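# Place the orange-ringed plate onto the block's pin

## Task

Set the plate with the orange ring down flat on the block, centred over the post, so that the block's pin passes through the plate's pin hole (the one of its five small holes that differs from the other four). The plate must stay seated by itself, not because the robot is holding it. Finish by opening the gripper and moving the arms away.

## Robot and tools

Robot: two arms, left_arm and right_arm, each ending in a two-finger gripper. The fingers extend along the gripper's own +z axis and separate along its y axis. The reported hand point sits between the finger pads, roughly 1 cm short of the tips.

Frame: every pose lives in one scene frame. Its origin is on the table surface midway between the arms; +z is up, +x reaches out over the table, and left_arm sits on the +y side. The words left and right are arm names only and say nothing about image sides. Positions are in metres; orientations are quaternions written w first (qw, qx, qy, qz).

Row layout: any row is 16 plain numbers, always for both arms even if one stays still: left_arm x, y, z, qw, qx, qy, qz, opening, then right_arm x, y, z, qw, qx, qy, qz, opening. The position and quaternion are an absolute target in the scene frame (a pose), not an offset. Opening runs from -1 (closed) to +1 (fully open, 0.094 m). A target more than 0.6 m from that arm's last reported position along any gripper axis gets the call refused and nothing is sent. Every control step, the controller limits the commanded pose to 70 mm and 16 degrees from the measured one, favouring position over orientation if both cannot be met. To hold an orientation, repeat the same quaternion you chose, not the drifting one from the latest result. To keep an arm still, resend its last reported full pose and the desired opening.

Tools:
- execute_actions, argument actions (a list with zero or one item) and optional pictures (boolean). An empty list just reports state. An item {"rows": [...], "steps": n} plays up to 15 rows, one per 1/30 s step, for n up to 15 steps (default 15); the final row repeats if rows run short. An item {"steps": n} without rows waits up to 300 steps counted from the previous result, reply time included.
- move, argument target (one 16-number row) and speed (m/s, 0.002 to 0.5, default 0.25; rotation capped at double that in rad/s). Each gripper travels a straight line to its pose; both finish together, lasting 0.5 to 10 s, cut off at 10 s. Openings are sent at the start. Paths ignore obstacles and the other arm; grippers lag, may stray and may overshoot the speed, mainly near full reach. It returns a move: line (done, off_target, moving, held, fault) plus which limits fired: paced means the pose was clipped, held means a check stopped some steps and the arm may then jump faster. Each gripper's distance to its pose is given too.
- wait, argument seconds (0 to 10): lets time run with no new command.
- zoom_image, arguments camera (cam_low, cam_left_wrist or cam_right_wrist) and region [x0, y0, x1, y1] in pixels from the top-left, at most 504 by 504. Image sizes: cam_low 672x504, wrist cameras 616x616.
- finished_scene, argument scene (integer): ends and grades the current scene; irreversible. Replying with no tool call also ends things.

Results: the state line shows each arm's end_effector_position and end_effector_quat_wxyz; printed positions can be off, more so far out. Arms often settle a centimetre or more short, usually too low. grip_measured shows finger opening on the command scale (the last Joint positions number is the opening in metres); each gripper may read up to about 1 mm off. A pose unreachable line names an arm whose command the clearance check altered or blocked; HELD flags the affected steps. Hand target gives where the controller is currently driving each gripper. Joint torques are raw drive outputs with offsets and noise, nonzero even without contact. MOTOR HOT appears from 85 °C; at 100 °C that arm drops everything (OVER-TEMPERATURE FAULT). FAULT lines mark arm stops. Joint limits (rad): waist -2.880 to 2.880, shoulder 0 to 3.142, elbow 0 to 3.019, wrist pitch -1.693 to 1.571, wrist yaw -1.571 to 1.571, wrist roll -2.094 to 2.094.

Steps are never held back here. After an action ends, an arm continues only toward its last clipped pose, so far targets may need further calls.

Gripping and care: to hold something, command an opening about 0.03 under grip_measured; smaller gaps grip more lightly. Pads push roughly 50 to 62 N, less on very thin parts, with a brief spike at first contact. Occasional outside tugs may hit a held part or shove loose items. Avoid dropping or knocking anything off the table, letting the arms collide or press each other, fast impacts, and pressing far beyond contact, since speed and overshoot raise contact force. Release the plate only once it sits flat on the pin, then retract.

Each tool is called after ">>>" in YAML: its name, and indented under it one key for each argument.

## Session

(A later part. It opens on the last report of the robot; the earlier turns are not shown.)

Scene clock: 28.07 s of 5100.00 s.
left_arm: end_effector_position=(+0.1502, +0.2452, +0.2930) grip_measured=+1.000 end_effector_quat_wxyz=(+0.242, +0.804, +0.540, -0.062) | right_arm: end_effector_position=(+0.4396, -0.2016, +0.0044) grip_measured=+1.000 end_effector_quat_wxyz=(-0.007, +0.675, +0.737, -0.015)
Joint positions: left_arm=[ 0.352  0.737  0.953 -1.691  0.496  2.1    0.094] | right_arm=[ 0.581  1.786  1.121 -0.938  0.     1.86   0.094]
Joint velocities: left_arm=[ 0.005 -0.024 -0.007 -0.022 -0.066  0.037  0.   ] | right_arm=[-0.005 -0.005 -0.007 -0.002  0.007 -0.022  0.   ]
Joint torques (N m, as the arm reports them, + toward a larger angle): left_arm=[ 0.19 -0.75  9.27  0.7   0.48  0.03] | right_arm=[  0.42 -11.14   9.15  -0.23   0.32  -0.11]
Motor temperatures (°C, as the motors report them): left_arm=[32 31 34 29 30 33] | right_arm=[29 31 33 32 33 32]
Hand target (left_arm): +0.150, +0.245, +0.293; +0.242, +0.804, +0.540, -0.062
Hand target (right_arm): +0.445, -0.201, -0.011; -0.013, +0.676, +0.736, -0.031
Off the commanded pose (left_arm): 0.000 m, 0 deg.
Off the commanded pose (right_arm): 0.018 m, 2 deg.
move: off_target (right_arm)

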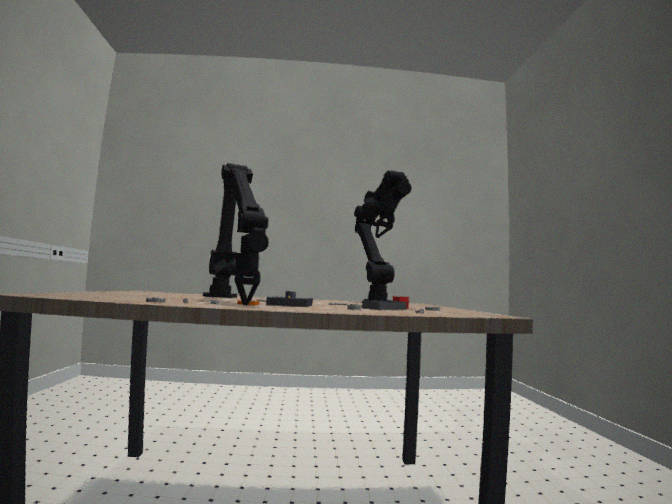

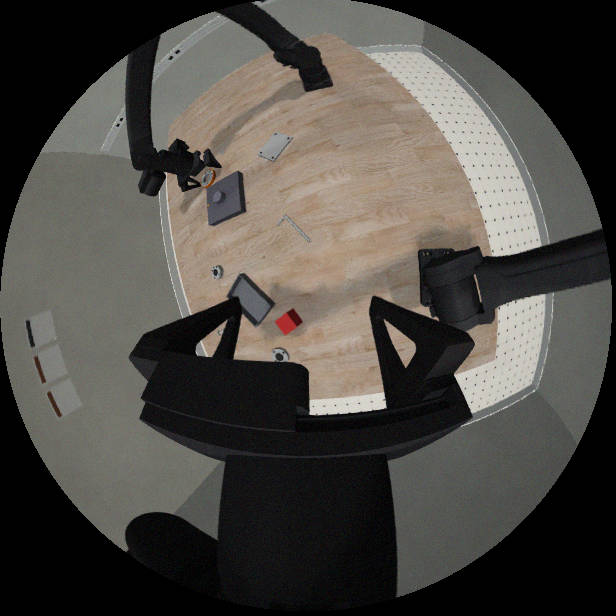

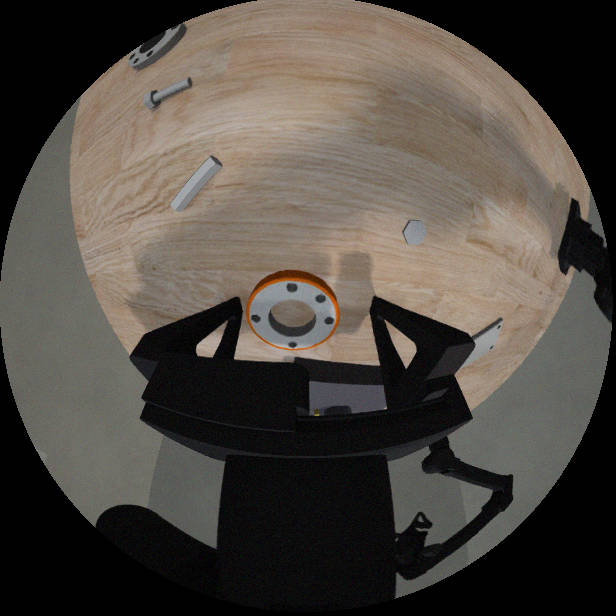

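>>> move:
  target: [0.1502, 0.2452, 0.293, 0.242, 0.804, 0.540, -0.062, 1, 0.456, -0.195, -0.004, -0.012, 0.676, 0.736, -0.032, 1]
  speed: 0.03

>>> zoom_image:
  camera: "cam_low"
  region: [210, 250, 330, 320]

Scene clock: 29.60 s of 5100.00 s.
left_arm: end_effector_position=(+0.1502, +0.2452, +0.2930) grip_measured=+1.000 end_effector_quat_wxyz=(+0.242, +0.804, +0.540, -0.062) | right_arm: end_effector_position=(+0.4464, -0.1993, +0.0056) grip_measured=+1.000 end_effector_quat_wxyz=(-0.010, +0.675, +0.737, -0.023)
Joint positions: left_arm=[ 0.352  0.737  0.953 -1.691  0.496  2.1    0.094] | right_arm=[ 0.581  1.808  1.158 -0.97   0.002  1.86   0.094]
Joint velocities: left_arm=[ 0.005  0.005  0.002 -0.007 -0.022  0.022  0.   ] | right_arm=[-0.005 -0.015 -0.012  0.027  0.022  0.066  0.   ]
Joint torques (N m, as the arm reports them, + toward a larger angle): left_arm=[ 0.28 -0.73  9.28  0.69  0.47  0.03] | right_arm=[  0.59 -12.34   9.69  -0.26   0.27  -0.07]
Motor temperatures (°C, as the motors report them): left_arm=[32 31 34 29 30 33] | right_arm=[29 31 34 32 33 32]
Hand target (left_arm): +0.150, +0.245, +0.293; +0.242, +0.804, +0.540, -0.062
Hand target (right_arm): +0.455, -0.195, -0.004; -0.012, +0.676, +0.736, -0.032
Off the commanded pose (left_arm): 0.000 m, 0 deg.
Off the commanded pose (right_arm): 0.014 m, 1 deg.
move: off_target (right_arm)

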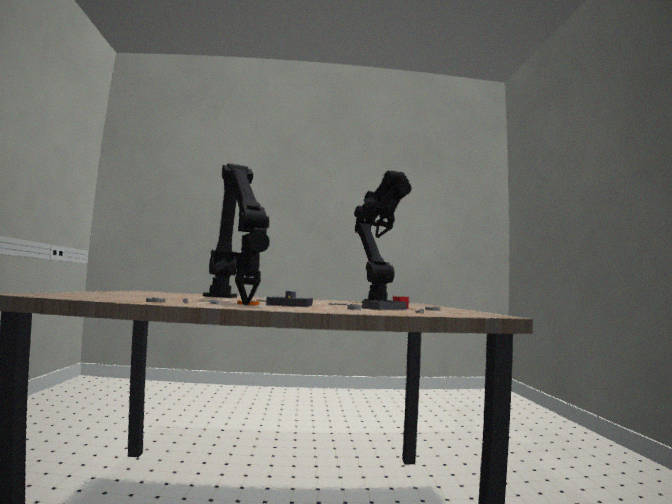

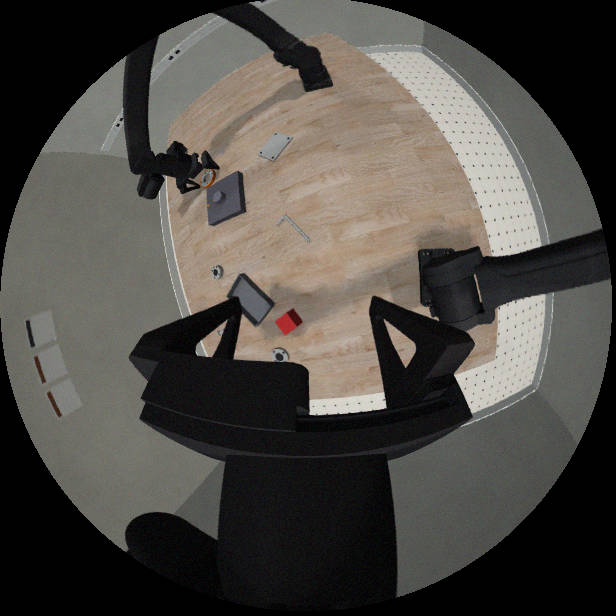

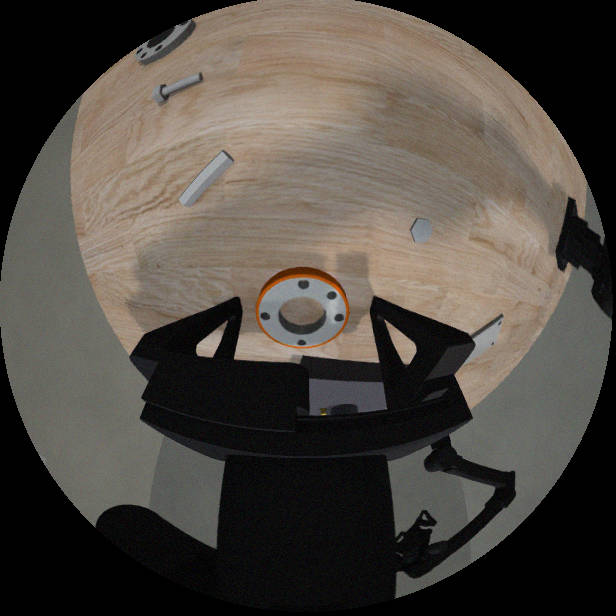

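Region (210, 250, 330, 320) of cam_low's 672x504 image, scaled by 4.200, with more detail than that image has; it fills the top 294 rows of this view, and the rest is white.

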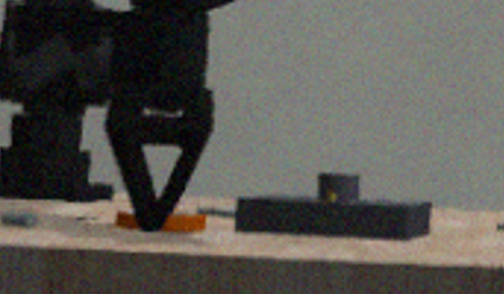

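>>> move:
  target: [0.1502, 0.2452, 0.293, 0.242, 0.804, 0.540, -0.062, 1, 0.469, -0.190, -0.002, -0.002, 0.676, 0.737, -0.005, 1]
  speed: 0.03

Scene clock: 31.70 s of 5100.00 s.
left_arm: end_effector_position=(+0.1502, +0.2452, +0.2930) grip_measured=+1.000 end_effector_quat_wxyz=(+0.242, +0.804, +0.540, -0.062) | right_arm: end_effector_position=(+0.4525, -0.1969, +0.0048) grip_measured=+1.000 end_effector_quat_wxyz=(-0.004, +0.675, +0.737, -0.011)
Joint positions: left_arm=[ 0.352  0.737  0.953 -1.691  0.496  2.1    0.094] | right_arm=[ 0.581  1.81   1.158 -0.943  0.002  1.86   0.094]
Joint velocities: left_arm=[-0.034  0.005  0.012 -0.007  0.007  0.007  0.   ] | right_arm=[-0.015 -0.005  0.017 -0.007  0.066 -0.037  0.   ]
Joint torques (N m, as the arm reports them, + toward a larger angle): left_arm=[ 0.16 -0.71  9.28  0.66  0.47  0.03] | right_arm=[  0.39 -12.83   9.84   0.61   0.09  -0.11]
Motor temperatures (°C, as the motors report them): left_arm=[32 31 34 29 30 33] | right_arm=[29 31 34 32 33 32]
Hand target (left_arm): +0.150, +0.245, +0.293; +0.242, +0.804, +0.540, -0.062
Hand target (right_arm): +0.468, -0.191, -0.002; -0.002, +0.676, +0.737, -0.005
Off the commanded pose (left_arm): 0.000 m, 0 deg.
Off the commanded pose (right_arm): 0.019 m, 1 deg.
move: off_target (right_arm)

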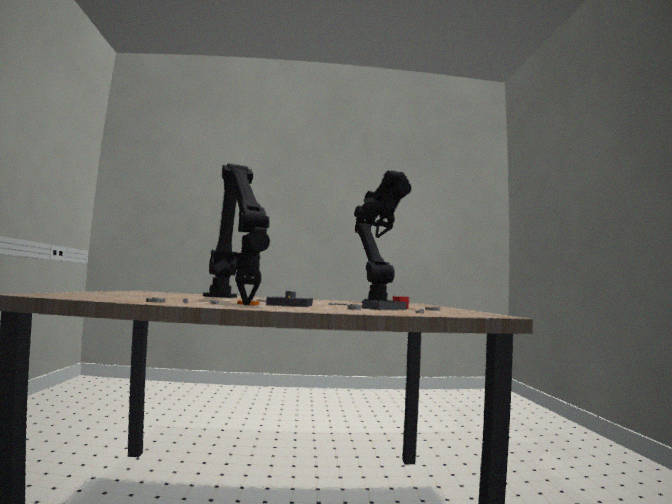

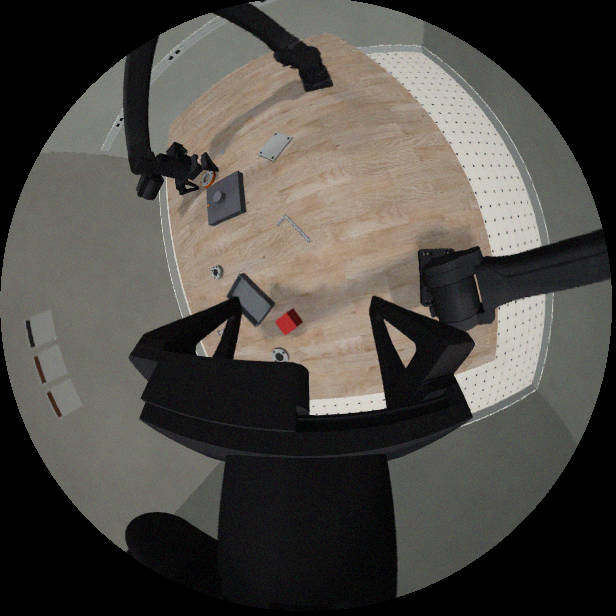

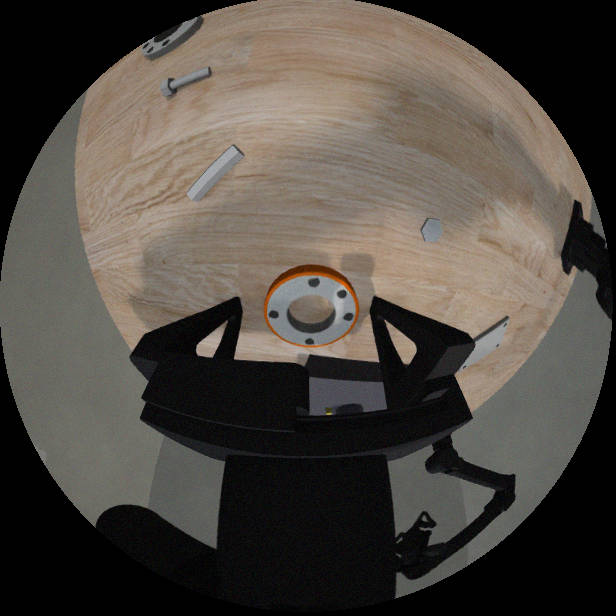

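>>> execute_actions:
  actions:
    - {"rows": [[0.1502,0.2452,0.293,0.242,0.804,0.540,-0.062,1,0.4525,-0.1969,0.0048,-0.004,0.675,0.737,-0.011,0.85],[0.1502,0.2452,0.293,0.242,0.804,0.540,-0.062,1,0.4525,-0.1969,0.0048,-0.004,0.675,0.737,-0.011,0.75],[0.1502,0.2452,0.293,0.242,0.804,0.540,-0.062,1,0.4525,-0.1969,0.0048,-0.004,0.675,0.737,-0.011,0.65],[0.1502,0.2452,0.293,0.242,0.804,0.540,-0.062,1,0.4525,-0.1969,0.0048,-0.004,0.675,0.737,-0.011,0.58],[0.1502,0.2452,0.293,0.242,0.804,0.540,-0.062,1,0.4525,-0.1969,0.0048,-0.004,0.675,0.737,-0.011,0.53],[0.1502,0.2452,0.293,0.242,0.804,0.540,-0.062,1,0.4525,-0.1969,0.0048,-0.004,0.675,0.737,-0.011,0.49],[0.1502,0.2452,0.293,0.242,0.804,0.540,-0.062,1,0.4525,-0.1969,0.0048,-0.004,0.675,0.737,-0.011,0.46],[0.1502,0.2452,0.293,0.242,0.804,0.540,-0.062,1,0.4525,-0.1969,0.0048,-0.004,0.675,0.737,-0.011,0.44],[0.1502,0.2452,0.293,0.242,0.804,0.540,-0.062,1,0.4525,-0.1969,0.0048,-0.004,0.675,0.737,-0.011,0.42],[0.1502,0.2452,0.293,0.242,0.804,0.540,-0.062,1,0.4525,-0.1969,0.0048,-0.004,0.675,0.737,-0.011,0.40]], "steps": 15}

Scene clock: 33.07 s of 5100.00 s.
left_arm: end_effector_position=(+0.1502, +0.2452, +0.2930) grip_measured=+1.000 end_effector_quat_wxyz=(+0.242, +0.804, +0.540, -0.062) | right_arm: end_effector_position=(+0.4525, -0.1969, +0.0048) grip_measured=+0.402 end_effector_quat_wxyz=(-0.004, +0.675, +0.737, -0.011)
Joint positions: left_arm=[ 0.352  0.737  0.953 -1.691  0.496  2.1    0.094] | right_arm=[ 0.581  1.81   1.158 -0.943  0.002  1.86   0.066]
Joint velocities: left_arm=[-0.005 -0.024 -0.007 -0.017  0.007  0.007  0.   ] | right_arm=[-0.005 -0.024 -0.007 -0.002  0.007  0.022  0.   ]
Joint torques (N m, as the arm reports them, + toward a larger angle): left_arm=[ 0.19 -0.76  9.29  0.69  0.47  0.03] | right_arm=[  0.41 -16.29   6.95   0.17   0.14  -0.13]
Motor temperatures (°C, as the motors report them): left_arm=[32 31 34 29 30 33] | right_arm=[29 31 34 32 33 32]
Hand target (left_arm): +0.150, +0.245, +0.293; +0.242, +0.804, +0.540, -0.062
Hand target (right_arm): +0.452, -0.197, +0.005; -0.004, +0.675, +0.737, -0.011
Off the commanded pose (left_arm): 0.000 m, 0 deg.
Off the commanded pose (right_arm): 0.000 m, 0 deg.
Steps of this call (steps 1 to 26: nothing new was sent; steps 27 to 41: all 15 steps of this action). Readings (end_effector_position):
27: left_arm (+0.1502, +0.2452, +0.2930) | right_arm (+0.4525, -0.1969, +0.0048)
28: left_arm (+0.1502, +0.2452, +0.2930) | right_arm (+0.4525, -0.1969, +0.0048)
30: left_arm (+0.1502, +0.2452, +0.2930) | right_arm (+0.4525, -0.1969, +0.0048)
34: left_arm (+0.1502, +0.2452, +0.2930) | right_arm (+0.4525, -0.1969, +0.0048)
41: the state above

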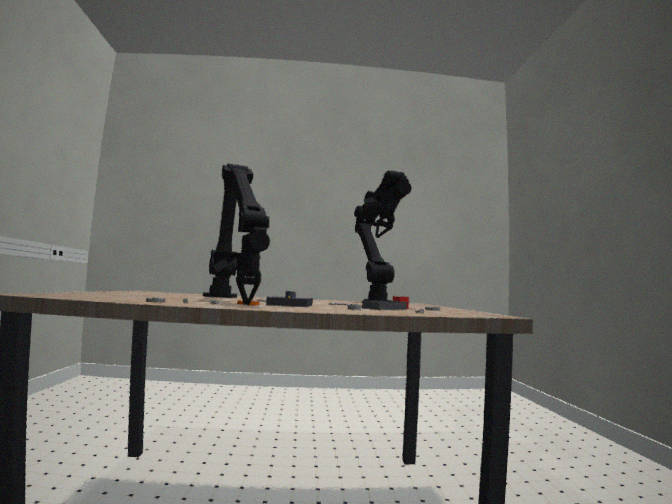

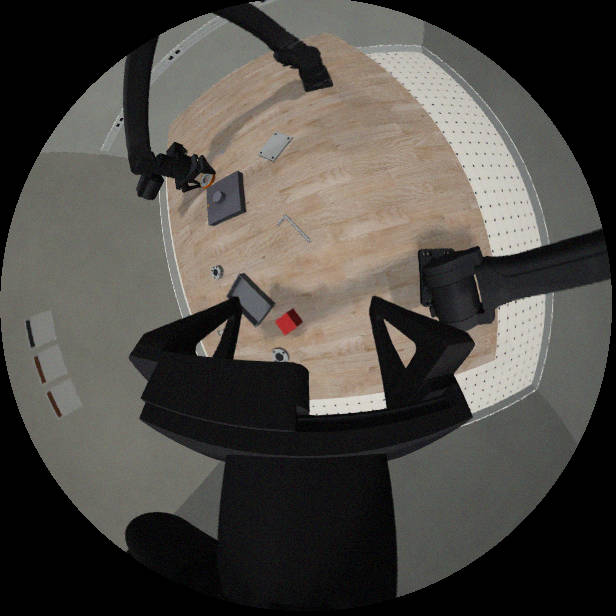

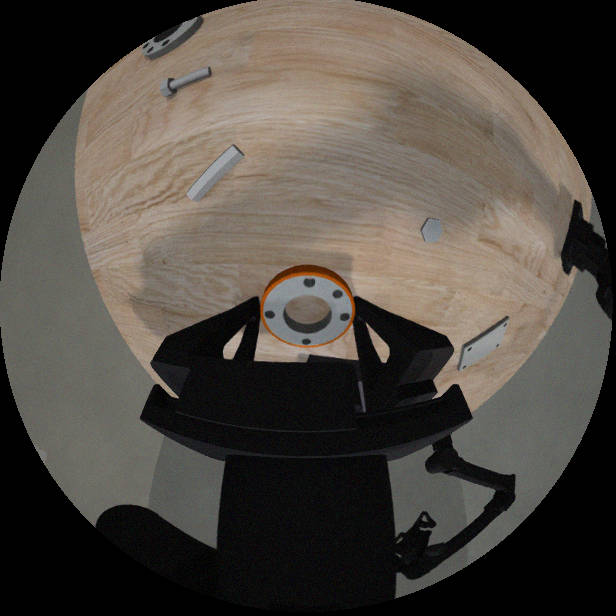

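>>> execute_actions:
  actions:
    - {"rows": [[0.1502,0.2452,0.293,0.242,0.804,0.540,-0.062,1,0.4525,-0.1969,0.0048,-0.004,0.675,0.737,-0.011,0.385],[0.1502,0.2452,0.293,0.242,0.804,0.540,-0.062,1,0.4525,-0.1969,0.0048,-0.004,0.675,0.737,-0.011,0.37],[0.1502,0.2452,0.293,0.242,0.804,0.540,-0.062,1,0.4525,-0.1969,0.0048,-0.004,0.675,0.737,-0.011,0.36],[0.1502,0.2452,0.293,0.242,0.804,0.540,-0.062,1,0.4525,-0.1969,0.0048,-0.004,0.675,0.737,-0.011,0.35]], "steps": 12}

>>> zoom_image:
  camera: "cam_right_wrist"
  region: [238, 250, 378, 370]

Scene clock: 34.37 s of 5100.00 s.
left_arm: end_effector_position=(+0.1502, +0.2452, +0.2930) grip_measured=+1.000 end_effector_quat_wxyz=(+0.242, +0.804, +0.540, -0.062) | right_arm: end_effector_position=(+0.4525, -0.1969, +0.0048) grip_measured=+0.354 end_effector_quat_wxyz=(-0.004, +0.675, +0.737, -0.011)
Joint positions: left_arm=[ 0.352  0.737  0.953 -1.691  0.496  2.1    0.094] | right_arm=[ 0.581  1.81   1.158 -0.943  0.002  1.86   0.064]
Joint velocities: left_arm=[-0.005  0.005 -0.017 -0.007 -0.095 -0.051  0.   ] | right_arm=[ 0.005 -0.024  0.007 -0.002 -0.007 -0.022 -0.001]
Joint torques (N m, as the arm reports them, + toward a larger angle): left_arm=[ 0.21 -0.8   9.24  0.7   0.47  0.03] | right_arm=[  0.51 -16.26   6.94   0.14   0.15  -0.12]
Motor temperatures (°C, as the motors report them): left_arm=[32 31 34 29 30 33] | right_arm=[29 31 34 32 33 32]
Hand target (left_arm): +0.150, +0.245, +0.293; +0.242, +0.804, +0.540, -0.062
Hand target (right_arm): +0.452, -0.197, +0.005; -0.004, +0.675, +0.737, -0.011
Off the commanded pose (left_arm): 0.000 m, 0 deg.
Off the commanded pose (right_arm): 0.000 m, 0 deg.
Steps of this call (steps 1 to 27: nothing new was sent; steps 28 to 39: all 12 steps of this action). Readings (end_effector_position):
28: left_arm (+0.1502, +0.2452, +0.2930) | right_arm (+0.4525, -0.1969, +0.0048)
29: left_arm (+0.1502, +0.2452, +0.2930) | right_arm (+0.4525, -0.1969, +0.0048)
31: left_arm (+0.1502, +0.2452, +0.2930) | right_arm (+0.4525, -0.1969, +0.0048)
35: left_arm (+0.1502, +0.2452, +0.2930) | right_arm (+0.4525, -0.1969, +0.0048)
39: the state above

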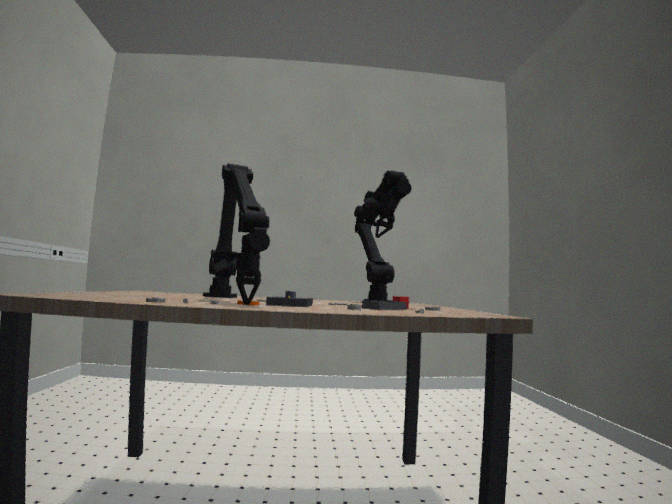

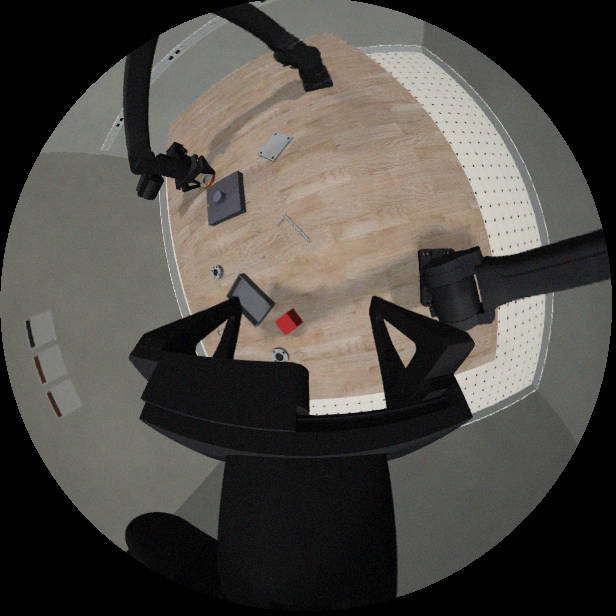

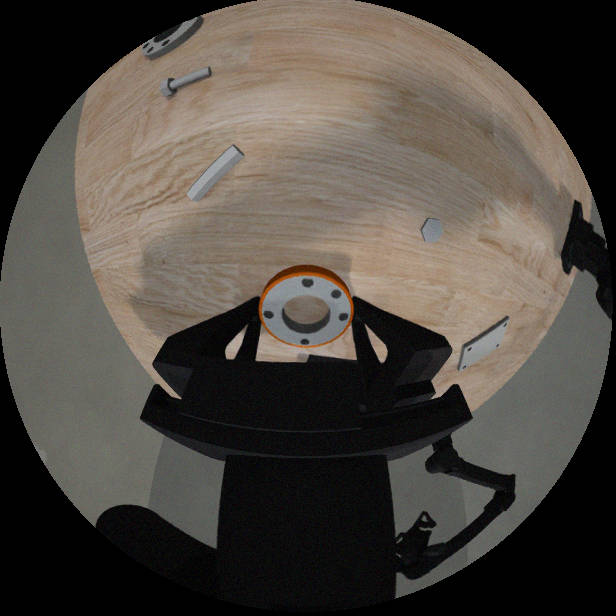

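Region (238, 250, 378, 370) of cam_right_wrist's 616x616 image, scaled by 3.600, with more detail than that image has; it fills the top 432 rows of this view, and the rest is white.

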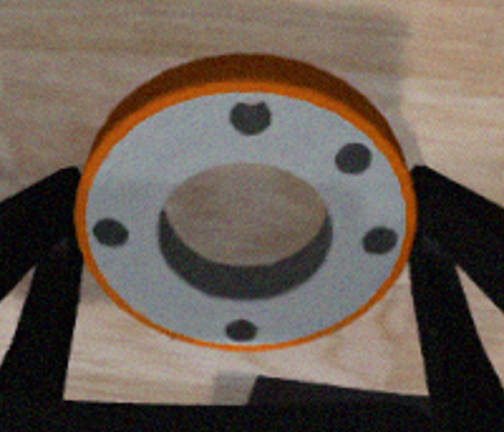

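>>> execute_actions:
  actions:
    - {"rows": [[0.1502,0.2452,0.293,0.242,0.804,0.540,-0.062,1,0.4525,-0.1969,0.0048,-0.004,0.675,0.737,-0.011,0.335],[0.1502,0.2452,0.293,0.242,0.804,0.540,-0.062,1,0.4525,-0.1969,0.0048,-0.004,0.675,0.737,-0.011,0.32],[0.1502,0.2452,0.293,0.242,0.804,0.540,-0.062,1,0.4525,-0.1969,0.0048,-0.004,0.675,0.737,-0.011,0.31]], "steps": 12}
  pictures: false

Scene clock: 35.23 s of 5100.00 s.
left_arm: end_effector_position=(+0.1502, +0.2452, +0.2930) grip_measured=+1.000 end_effector_quat_wxyz=(+0.242, +0.804, +0.540, -0.062) | right_arm: end_effector_position=(+0.4525, -0.1969, +0.0048) grip_measured=+0.328 end_effector_quat_wxyz=(-0.004, +0.675, +0.737, -0.011)
Joint positions: left_arm=[ 0.352  0.737  0.953 -1.691  0.496  2.1    0.094] | right_arm=[ 0.581  1.81   1.158 -0.943  0.002  1.86   0.062]
Joint velocities: left_arm=[-0.005 -0.005 -0.007 -0.027  0.037  0.022  0.   ] | right_arm=[-0.015 -0.005 -0.002  0.017  0.022  0.022 -0.002]
Joint torques (N m, as the arm reports them, + toward a larger angle): left_arm=[ 0.2  -0.73  9.26  0.7   0.47  0.03] | right_arm=[  0.52 -16.28   6.95   0.11   0.15  -0.13]
Motor temperatures (°C, as the motors report them): left_arm=[32 31 34 29 30 33] | right_arm=[29 31 34 32 33 32]
Hand target (left_arm): +0.150, +0.245, +0.293; +0.242, +0.804, +0.540, -0.062
Hand target (right_arm): +0.452, -0.197, +0.005; -0.004, +0.675, +0.737, -0.011
Off the commanded pose (left_arm): 0.000 m, 0 deg.
Off the commanded pose (right_arm): 0.000 m, 0 deg.
Steps of this call (steps 1 to 14: nothing new was sent; steps 15 to 26: all 12 steps of this action). Readings (end_effector_position):
15: left_arm (+0.1502, +0.2452, +0.2930) | right_arm (+0.4525, -0.1969, +0.0048)
16: left_arm (+0.1502, +0.2452, +0.2930) | right_arm (+0.4525, -0.1969, +0.0048)
18: left_arm (+0.1502, +0.2452, +0.2930) | right_arm (+0.4525, -0.1969, +0.0048)
22: left_arm (+0.1502, +0.2452, +0.2930) | right_arm (+0.4525, -0.1969, +0.0048)
26: the state above

>>> execute_actions:
  actions:
    - {"rows": [[0.1502,0.2452,0.293,0.242,0.804,0.540,-0.062,1,0.4525,-0.1969,0.0048,-0.004,0.675,0.737,-0.011,0.29]], "steps": 12}

>>> zoom_image:
  camera: "cam_right_wrist"
  region: [238, 250, 378, 370]

Scene clock: 36.07 s of 5100.00 s.
left_arm: end_effector_position=(+0.1502, +0.2452, +0.2930) grip_measured=+1.000 end_effector_quat_wxyz=(+0.242, +0.804, +0.540, -0.062) | right_arm: end_effector_position=(+0.4525, -0.1969, +0.0048) grip_measured=+0.327 end_effector_quat_wxyz=(-0.004, +0.675, +0.737, -0.011)
Joint positions: left_arm=[ 0.352  0.737  0.953 -1.691  0.496  2.1    0.094] | right_arm=[ 0.581  1.81   1.158 -0.943  0.002  1.86   0.062]
Joint velocities: left_arm=[-0.005 -0.015  0.002  0.012 -0.037  0.022  0.   ] | right_arm=[ 0.005 -0.015  0.012 -0.012 -0.081 -0.066 -0.   ]
Joint torques (N m, as the arm reports them, + toward a larger angle): left_arm=[ 0.29 -0.67  9.27  0.72  0.47  0.03] | right_arm=[  0.56 -16.29   6.94   0.14   0.15  -0.12]
Motor temperatures (°C, as the motors report them): left_arm=[32 31 34 29 30 33] | right_arm=[29 31 34 32 33 32]
Hand target (left_arm): +0.150, +0.245, +0.293; +0.242, +0.804, +0.540, -0.062
Hand target (right_arm): +0.452, -0.197, +0.005; -0.004, +0.675, +0.737, -0.011
Off the commanded pose (left_arm): 0.000 m, 0 deg.
Off the commanded pose (right_arm): 0.000 m, 0 deg.
Steps of this call (steps 1 to 13: nothing new was sent; steps 14 to 25: all 12 steps of this action). Readings (end_effector_position):
14: left_arm (+0.1502, +0.2452, +0.2930) | right_arm (+0.4525, -0.1969, +0.0048)
15: left_arm (+0.1502, +0.2452, +0.2930) | right_arm (+0.4525, -0.1969, +0.0048)
17: left_arm (+0.1502, +0.2452, +0.2930) | right_arm (+0.4525, -0.1969, +0.0048)
21: left_arm (+0.1502, +0.2452, +0.2930) | right_arm (+0.4525, -0.1969, +0.0048)
25: the state above

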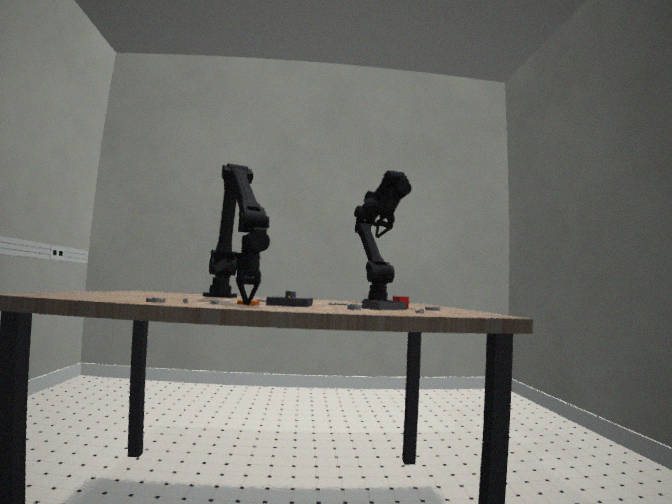

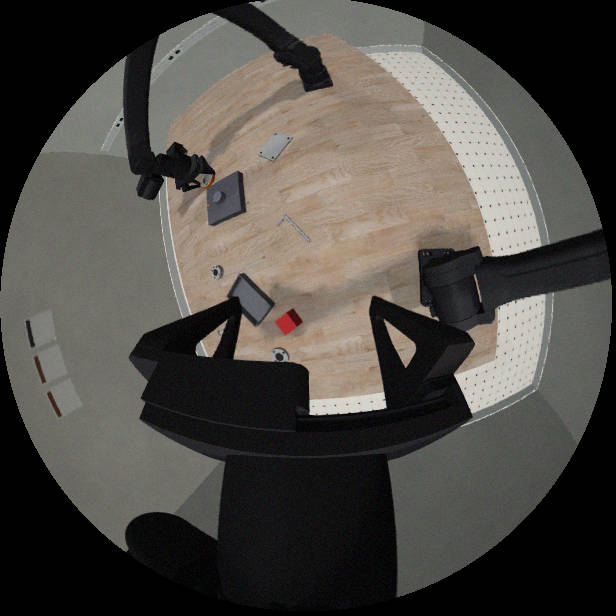

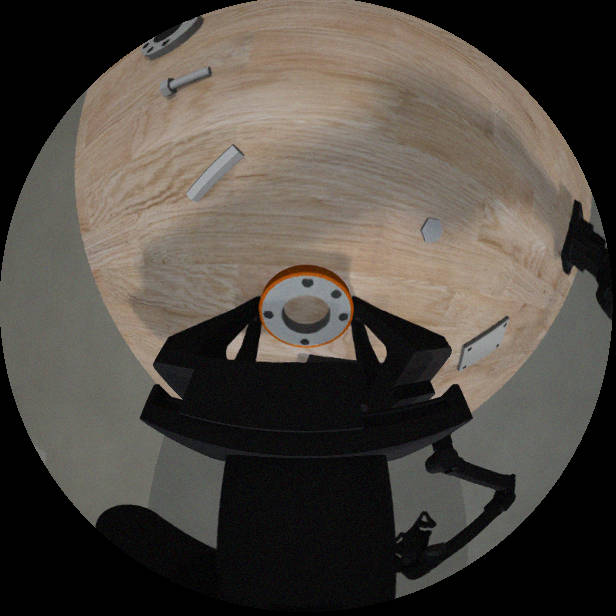

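Region (238, 250, 378, 370) of cam_right_wrist's 616x616 image, scaled by 3.600, with more detail than that image has; it fills the top 432 rows of this view, and the rest is white.

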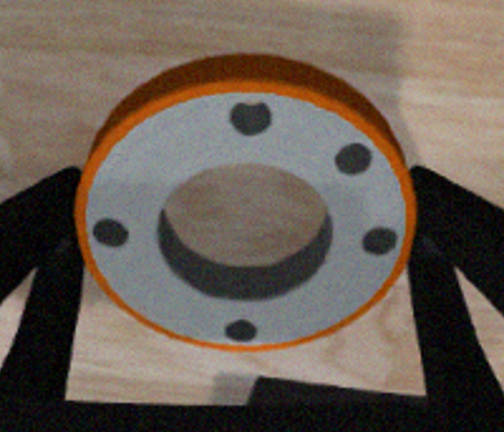

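>>> move:
  target: [0.1502, 0.2452, 0.293, 0.242, 0.804, 0.540, -0.062, 1, 0.4525, -0.197, 0.085, -0.004, 0.675, 0.737, -0.011, 0.29]
  speed: 0.12

>>> move:
  target: [0.1502, 0.2452, 0.293, 0.242, 0.804, 0.540, -0.062, 1, 0.398, -0.071, 0.08, -0.012, -0.358, 0.934, -0.004, 0.29]
  speed: 0.4

Scene clock: 40.03 s of 5100.00 s.
left_arm: end_effector_position=(+0.1502, +0.2452, +0.2930) grip_measured=+1.000 end_effector_quat_wxyz=(+0.242, +0.804, +0.540, -0.062) | right_arm: end_effector_position=(+0.4342, -0.2042, +0.0623) grip_measured=+0.327 end_effector_quat_wxyz=(-0.016, +0.675, +0.737, -0.036)
Joint positions: left_arm=[ 0.352  0.737  0.953 -1.691  0.496  2.1    0.094] | right_arm=[ 0.581  1.712  1.197 -1.134  0.002  1.86   0.062]
Joint velocities: left_arm=[-0.024 -0.024  0.017  0.012 -0.051  0.066  0.   ] | right_arm=[ 0.005  0.005 -0.007 -0.002 -0.022 -0.007 -0.001]
Joint torques (N m, as the arm reports them, + toward a larger angle): left_arm=[ 0.21 -0.75  9.26  0.71  0.47  0.04] | right_arm=[  0.44 -16.29  11.26  -0.28   0.15  -0.12]
Motor temperatures (°C, as the motors report them): left_arm=[32 31 34 29 30 33] | right_arm=[29 32 34 31 33 32]
Hand target (left_arm): +0.150, +0.245, +0.293; +0.242, +0.804, +0.540, -0.062
Hand target (right_arm): +0.453, -0.197, +0.085; -0.004, +0.675, +0.737, -0.011
Off the commanded pose (left_arm): 0.000 m, 0 deg.
Off the commanded pose (right_arm): 0.030 m, 3 deg.
move: off_target (right_arm)

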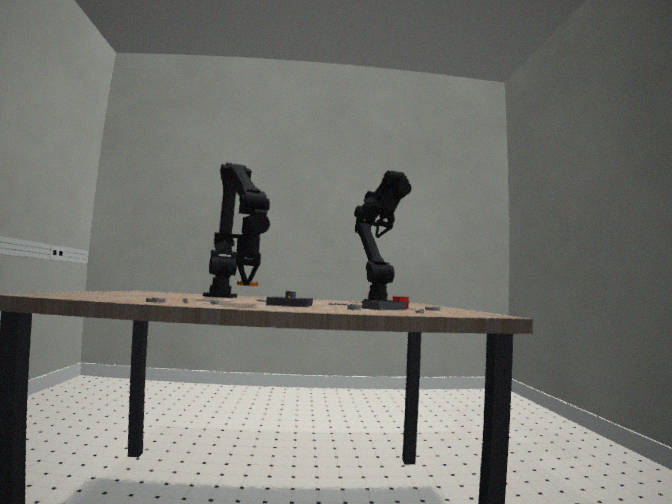

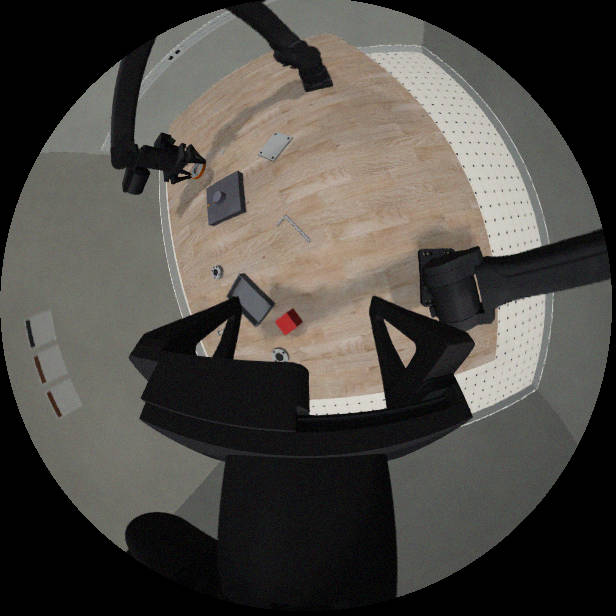

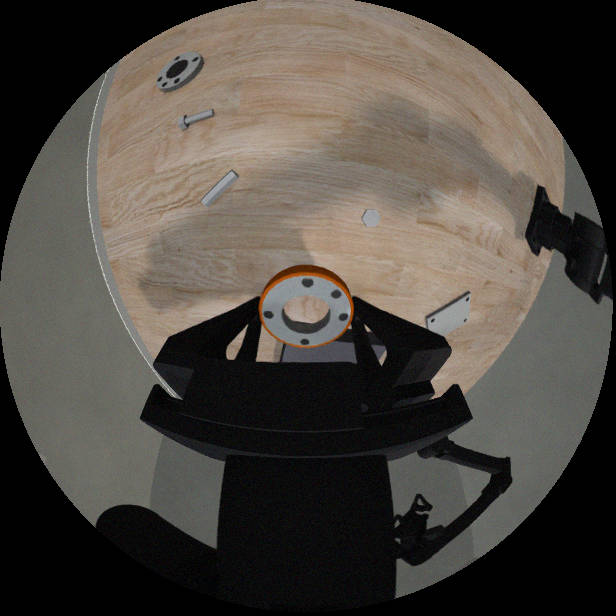

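Scene clock: 43.47 s of 5100.00 s.
left_arm: end_effector_position=(+0.1502, +0.2452, +0.2930) grip_measured=+1.000 end_effector_quat_wxyz=(+0.242, +0.804, +0.540, -0.062) | right_arm: end_effector_position=(+0.3844, -0.0886, +0.0725) grip_measured=+0.327 end_effector_quat_wxyz=(-0.022, -0.347, +0.937, -0.015)
Joint positions: left_arm=[ 0.352  0.737  0.953 -1.691  0.496  2.1    0.094] | right_arm=[ 0.858  1.714  1.23  -1.137  0.016 -0.055  0.062]
Joint velocities: left_arm=[ 0.005 -0.005  0.007 -0.007 -0.037  0.007  0.   ] | right_arm=[ 0.005 -0.005 -0.007  0.002  0.051 -0.037 -0.   ]
Joint torques (N m, as the arm reports them, + toward a larger angle): left_arm=[ 0.19 -0.86  9.29  0.67  0.47  0.03] | right_arm=[  0.81 -13.27  12.12  -0.08  -0.1   -0.28]
Motor temperatures (°C, as the motors report them): left_arm=[32 31 35 29 30 33] | right_arm=[29 32 35 31 33 32]
Hand target (left_arm): +0.150, +0.245, +0.293; +0.242, +0.804, +0.540, -0.062
Hand target (right_arm): +0.400, -0.073, +0.079; -0.011, -0.358, +0.934, -0.010
Off the commanded pose (left_arm): 0.000 m, 0 deg.
Off the commanded pose (right_arm): 0.023 m, 2 deg.
move: off_target (right_arm)

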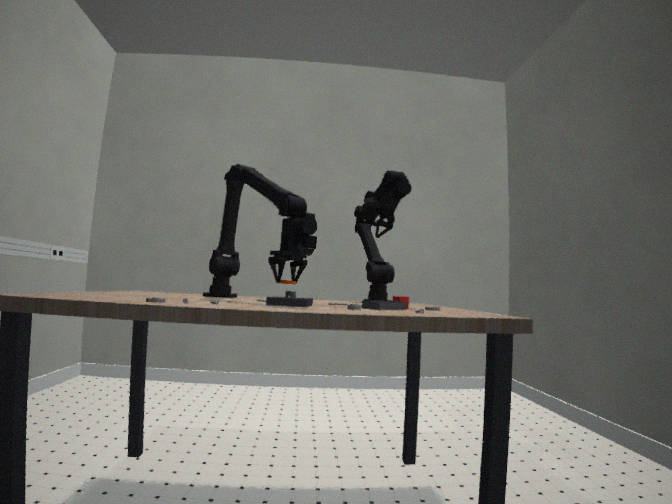

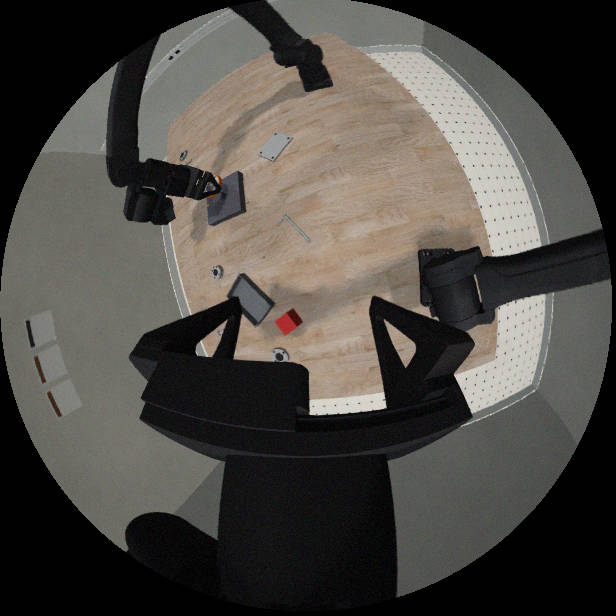

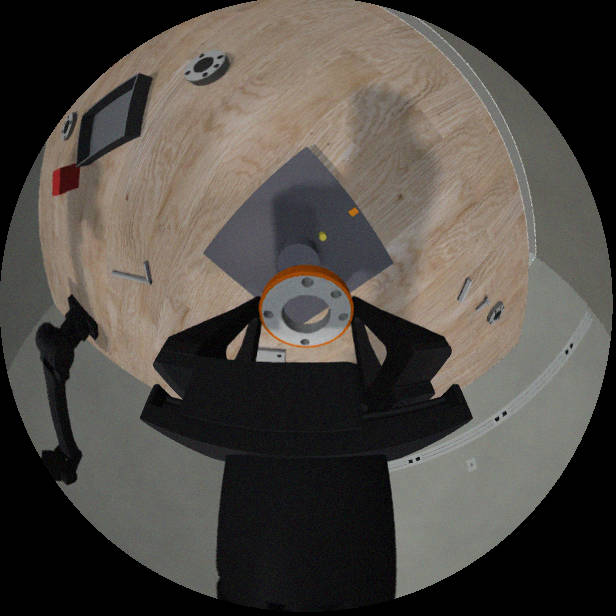

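>>> zoom_image:
  camera: "cam_right_wrist"
  region: [190, 130, 410, 350]

Region (190, 130, 410, 350) of cam_right_wrist's 616x616 image, scaled by 2.291, with more detail than that image has.

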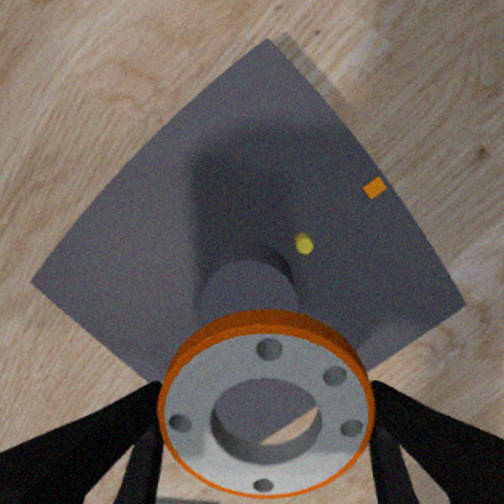

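>>> move:
  target: [0.1502, 0.2452, 0.293, 0.242, 0.804, 0.540, -0.062, 1, 0.412, -0.050, 0.085, -0.012, -0.326, 0.945, -0.004, 0.29]
  speed: 0.1

Scene clock: 46.83 s of 5100.00 s.
left_arm: end_effector_position=(+0.1502, +0.2452, +0.2930) grip_measured=+1.000 end_effector_quat_wxyz=(+0.242, +0.804, +0.540, -0.062) | right_arm: end_effector_position=(+0.3992, -0.0658, +0.0786) grip_measured=+0.327 end_effector_quat_wxyz=(-0.020, -0.331, +0.943, -0.009)
Joint positions: left_arm=[ 0.352  0.737  0.953 -1.691  0.496  2.1    0.094] | right_arm=[ 0.872  1.763  1.316 -1.168  0.003 -0.008  0.062]
Joint velocities: left_arm=[ 0.005 -0.024  0.007 -0.002 -0.11  -0.022  0.   ] | right_arm=[-0.005 -0.005 -0.002  0.002  0.051  0.066  0.   ]
Joint torques (N m, as the arm reports them, + toward a larger angle): left_arm=[ 0.15 -0.78  9.24  0.68  0.48  0.04] | right_arm=[  0.99 -14.37  12.03  -0.06  -0.09   0.03]
Motor temperatures (°C, as the motors report them): left_arm=[32 31 35 29 30 33] | right_arm=[29 32 36 31 33 32]
Hand target (left_arm): +0.150, +0.245, +0.293; +0.242, +0.804, +0.540, -0.062
Hand target (right_arm): +0.412, -0.051, +0.084; -0.011, -0.326, +0.945, -0.004
Off the commanded pose (left_arm): 0.000 m, 0 deg.
Off the commanded pose (right_arm): 0.021 m, 1 deg.
move: off_target (right_arm)

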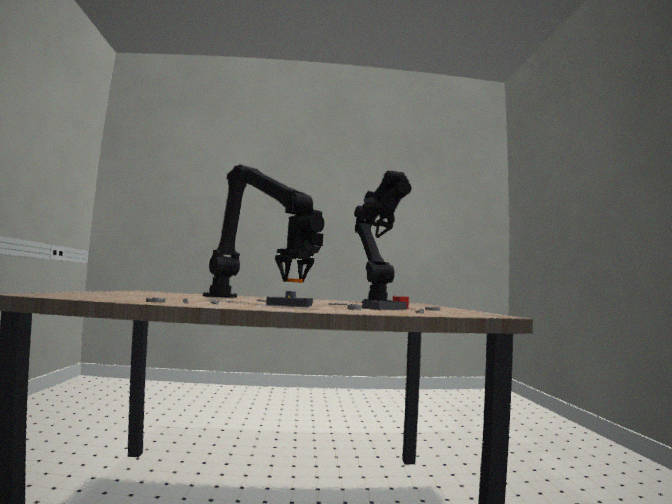

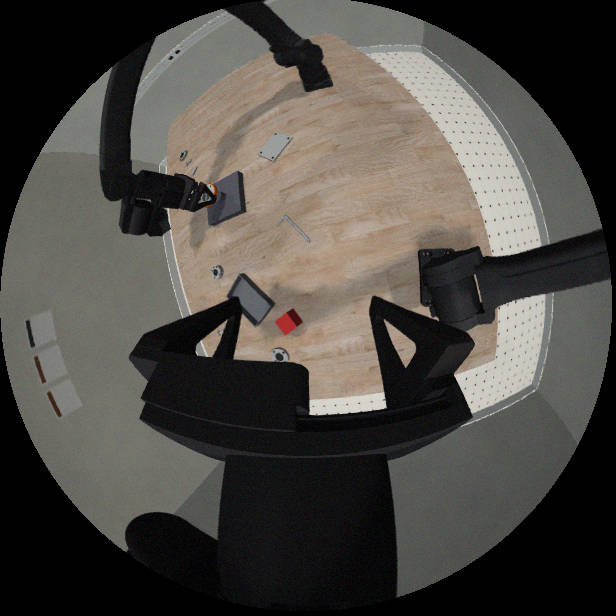

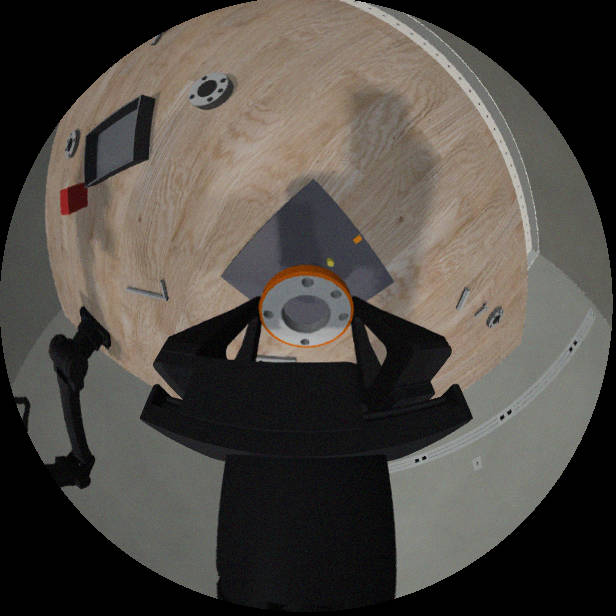

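>>> move:
  target: [0.1502, 0.2452, 0.293, 0.242, 0.804, 0.540, -0.062, 1, 0.397, -0.068, 0.05, -0.019, -0.322, 0.946, -0.0065, 0.29]
  speed: 0.05

>>> zoom_image:
  camera: "cam_right_wrist"
  region: [190, 150, 410, 370]

>>> zoom_image:
  camera: "cam_low"
  region: [240, 250, 340, 320]

Scene clock: 49.60 s of 5100.00 s.
left_arm: end_effector_position=(+0.1502, +0.2452, +0.2930) grip_measured=+1.000 end_effector_quat_wxyz=(+0.242, +0.804, +0.540, -0.062) | right_arm: end_effector_position=(+0.3990, -0.0660, +0.0645) grip_measured=+0.327 end_effector_quat_wxyz=(-0.007, -0.330, +0.944, -0.004)
Joint positions: left_arm=[ 0.352  0.737  0.953 -1.691  0.496  2.1    0.094] | right_arm=[ 0.872  1.763  1.275 -1.1    0.003 -0.006  0.062]
Joint velocities: left_arm=[-0.015 -0.005 -0.007 -0.012  0.007 -0.066  0.   ] | right_arm=[-0.005 -0.005 -0.002  0.007  0.022 -0.037 -0.001]
Joint torques (N m, as the arm reports them, + toward a larger angle): left_arm=[ 0.2  -0.86  9.31  0.72  0.47  0.02] | right_arm=[  0.36 -14.76   7.11   0.54  -0.09   0.02]
Motor temperatures (°C, as the motors report them): left_arm=[32 31 35 29 30 33] | right_arm=[29 32 36 31 33 32]
Hand target (left_arm): +0.150, +0.245, +0.293; +0.242, +0.804, +0.540, -0.062
Hand target (right_arm): +0.396, -0.068, +0.050; -0.019, -0.322, +0.946, -0.007
Off the commanded pose (left_arm): 0.000 m, 0 deg.
Off the commanded pose (right_arm): 0.015 m, 2 deg.
move: off_target (right_arm)

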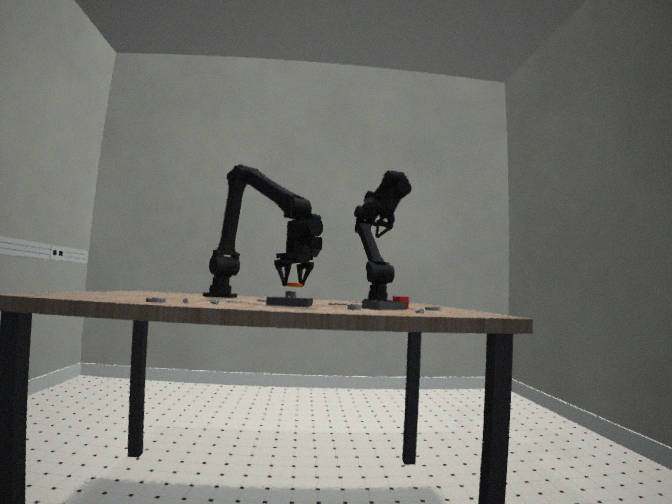

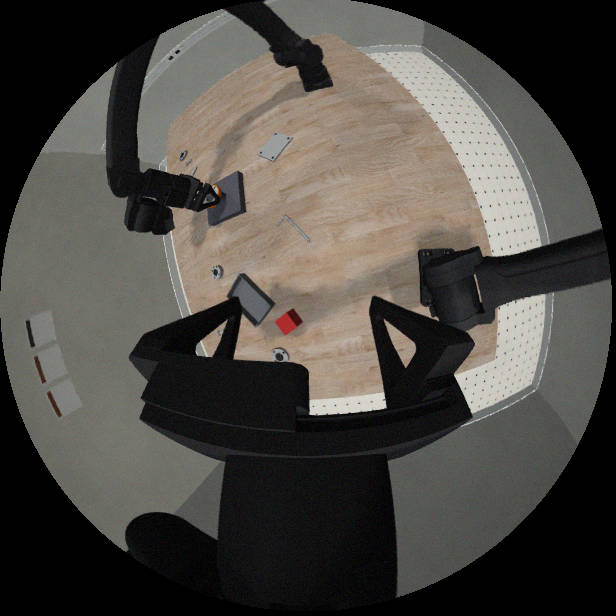

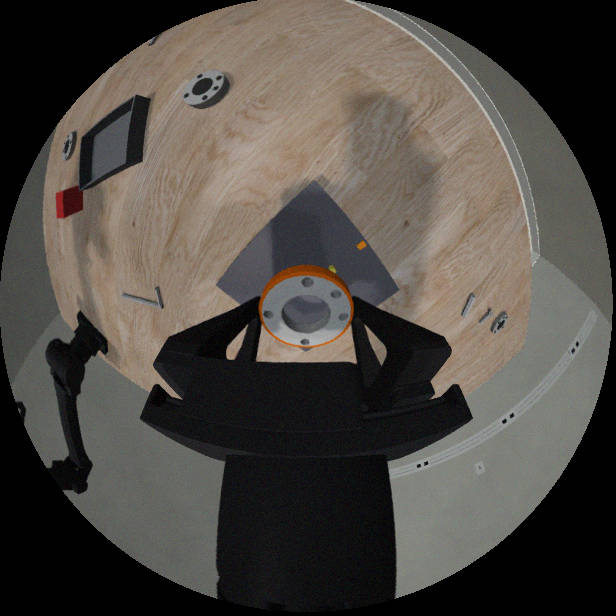

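Region (190, 150, 410, 370) of cam_right_wrist's 616x616 image, scaled by 2.291, with more detail than that image has.

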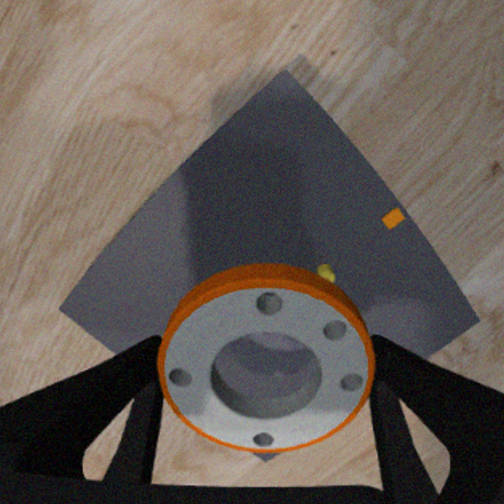

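Region (240, 250, 340, 320) of cam_low's 672x504 image, scaled by 5.040, with more detail than that image has; it fills the top 353 rows of this view, and the rest is white.

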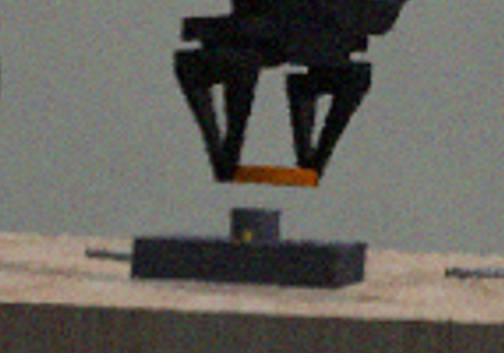

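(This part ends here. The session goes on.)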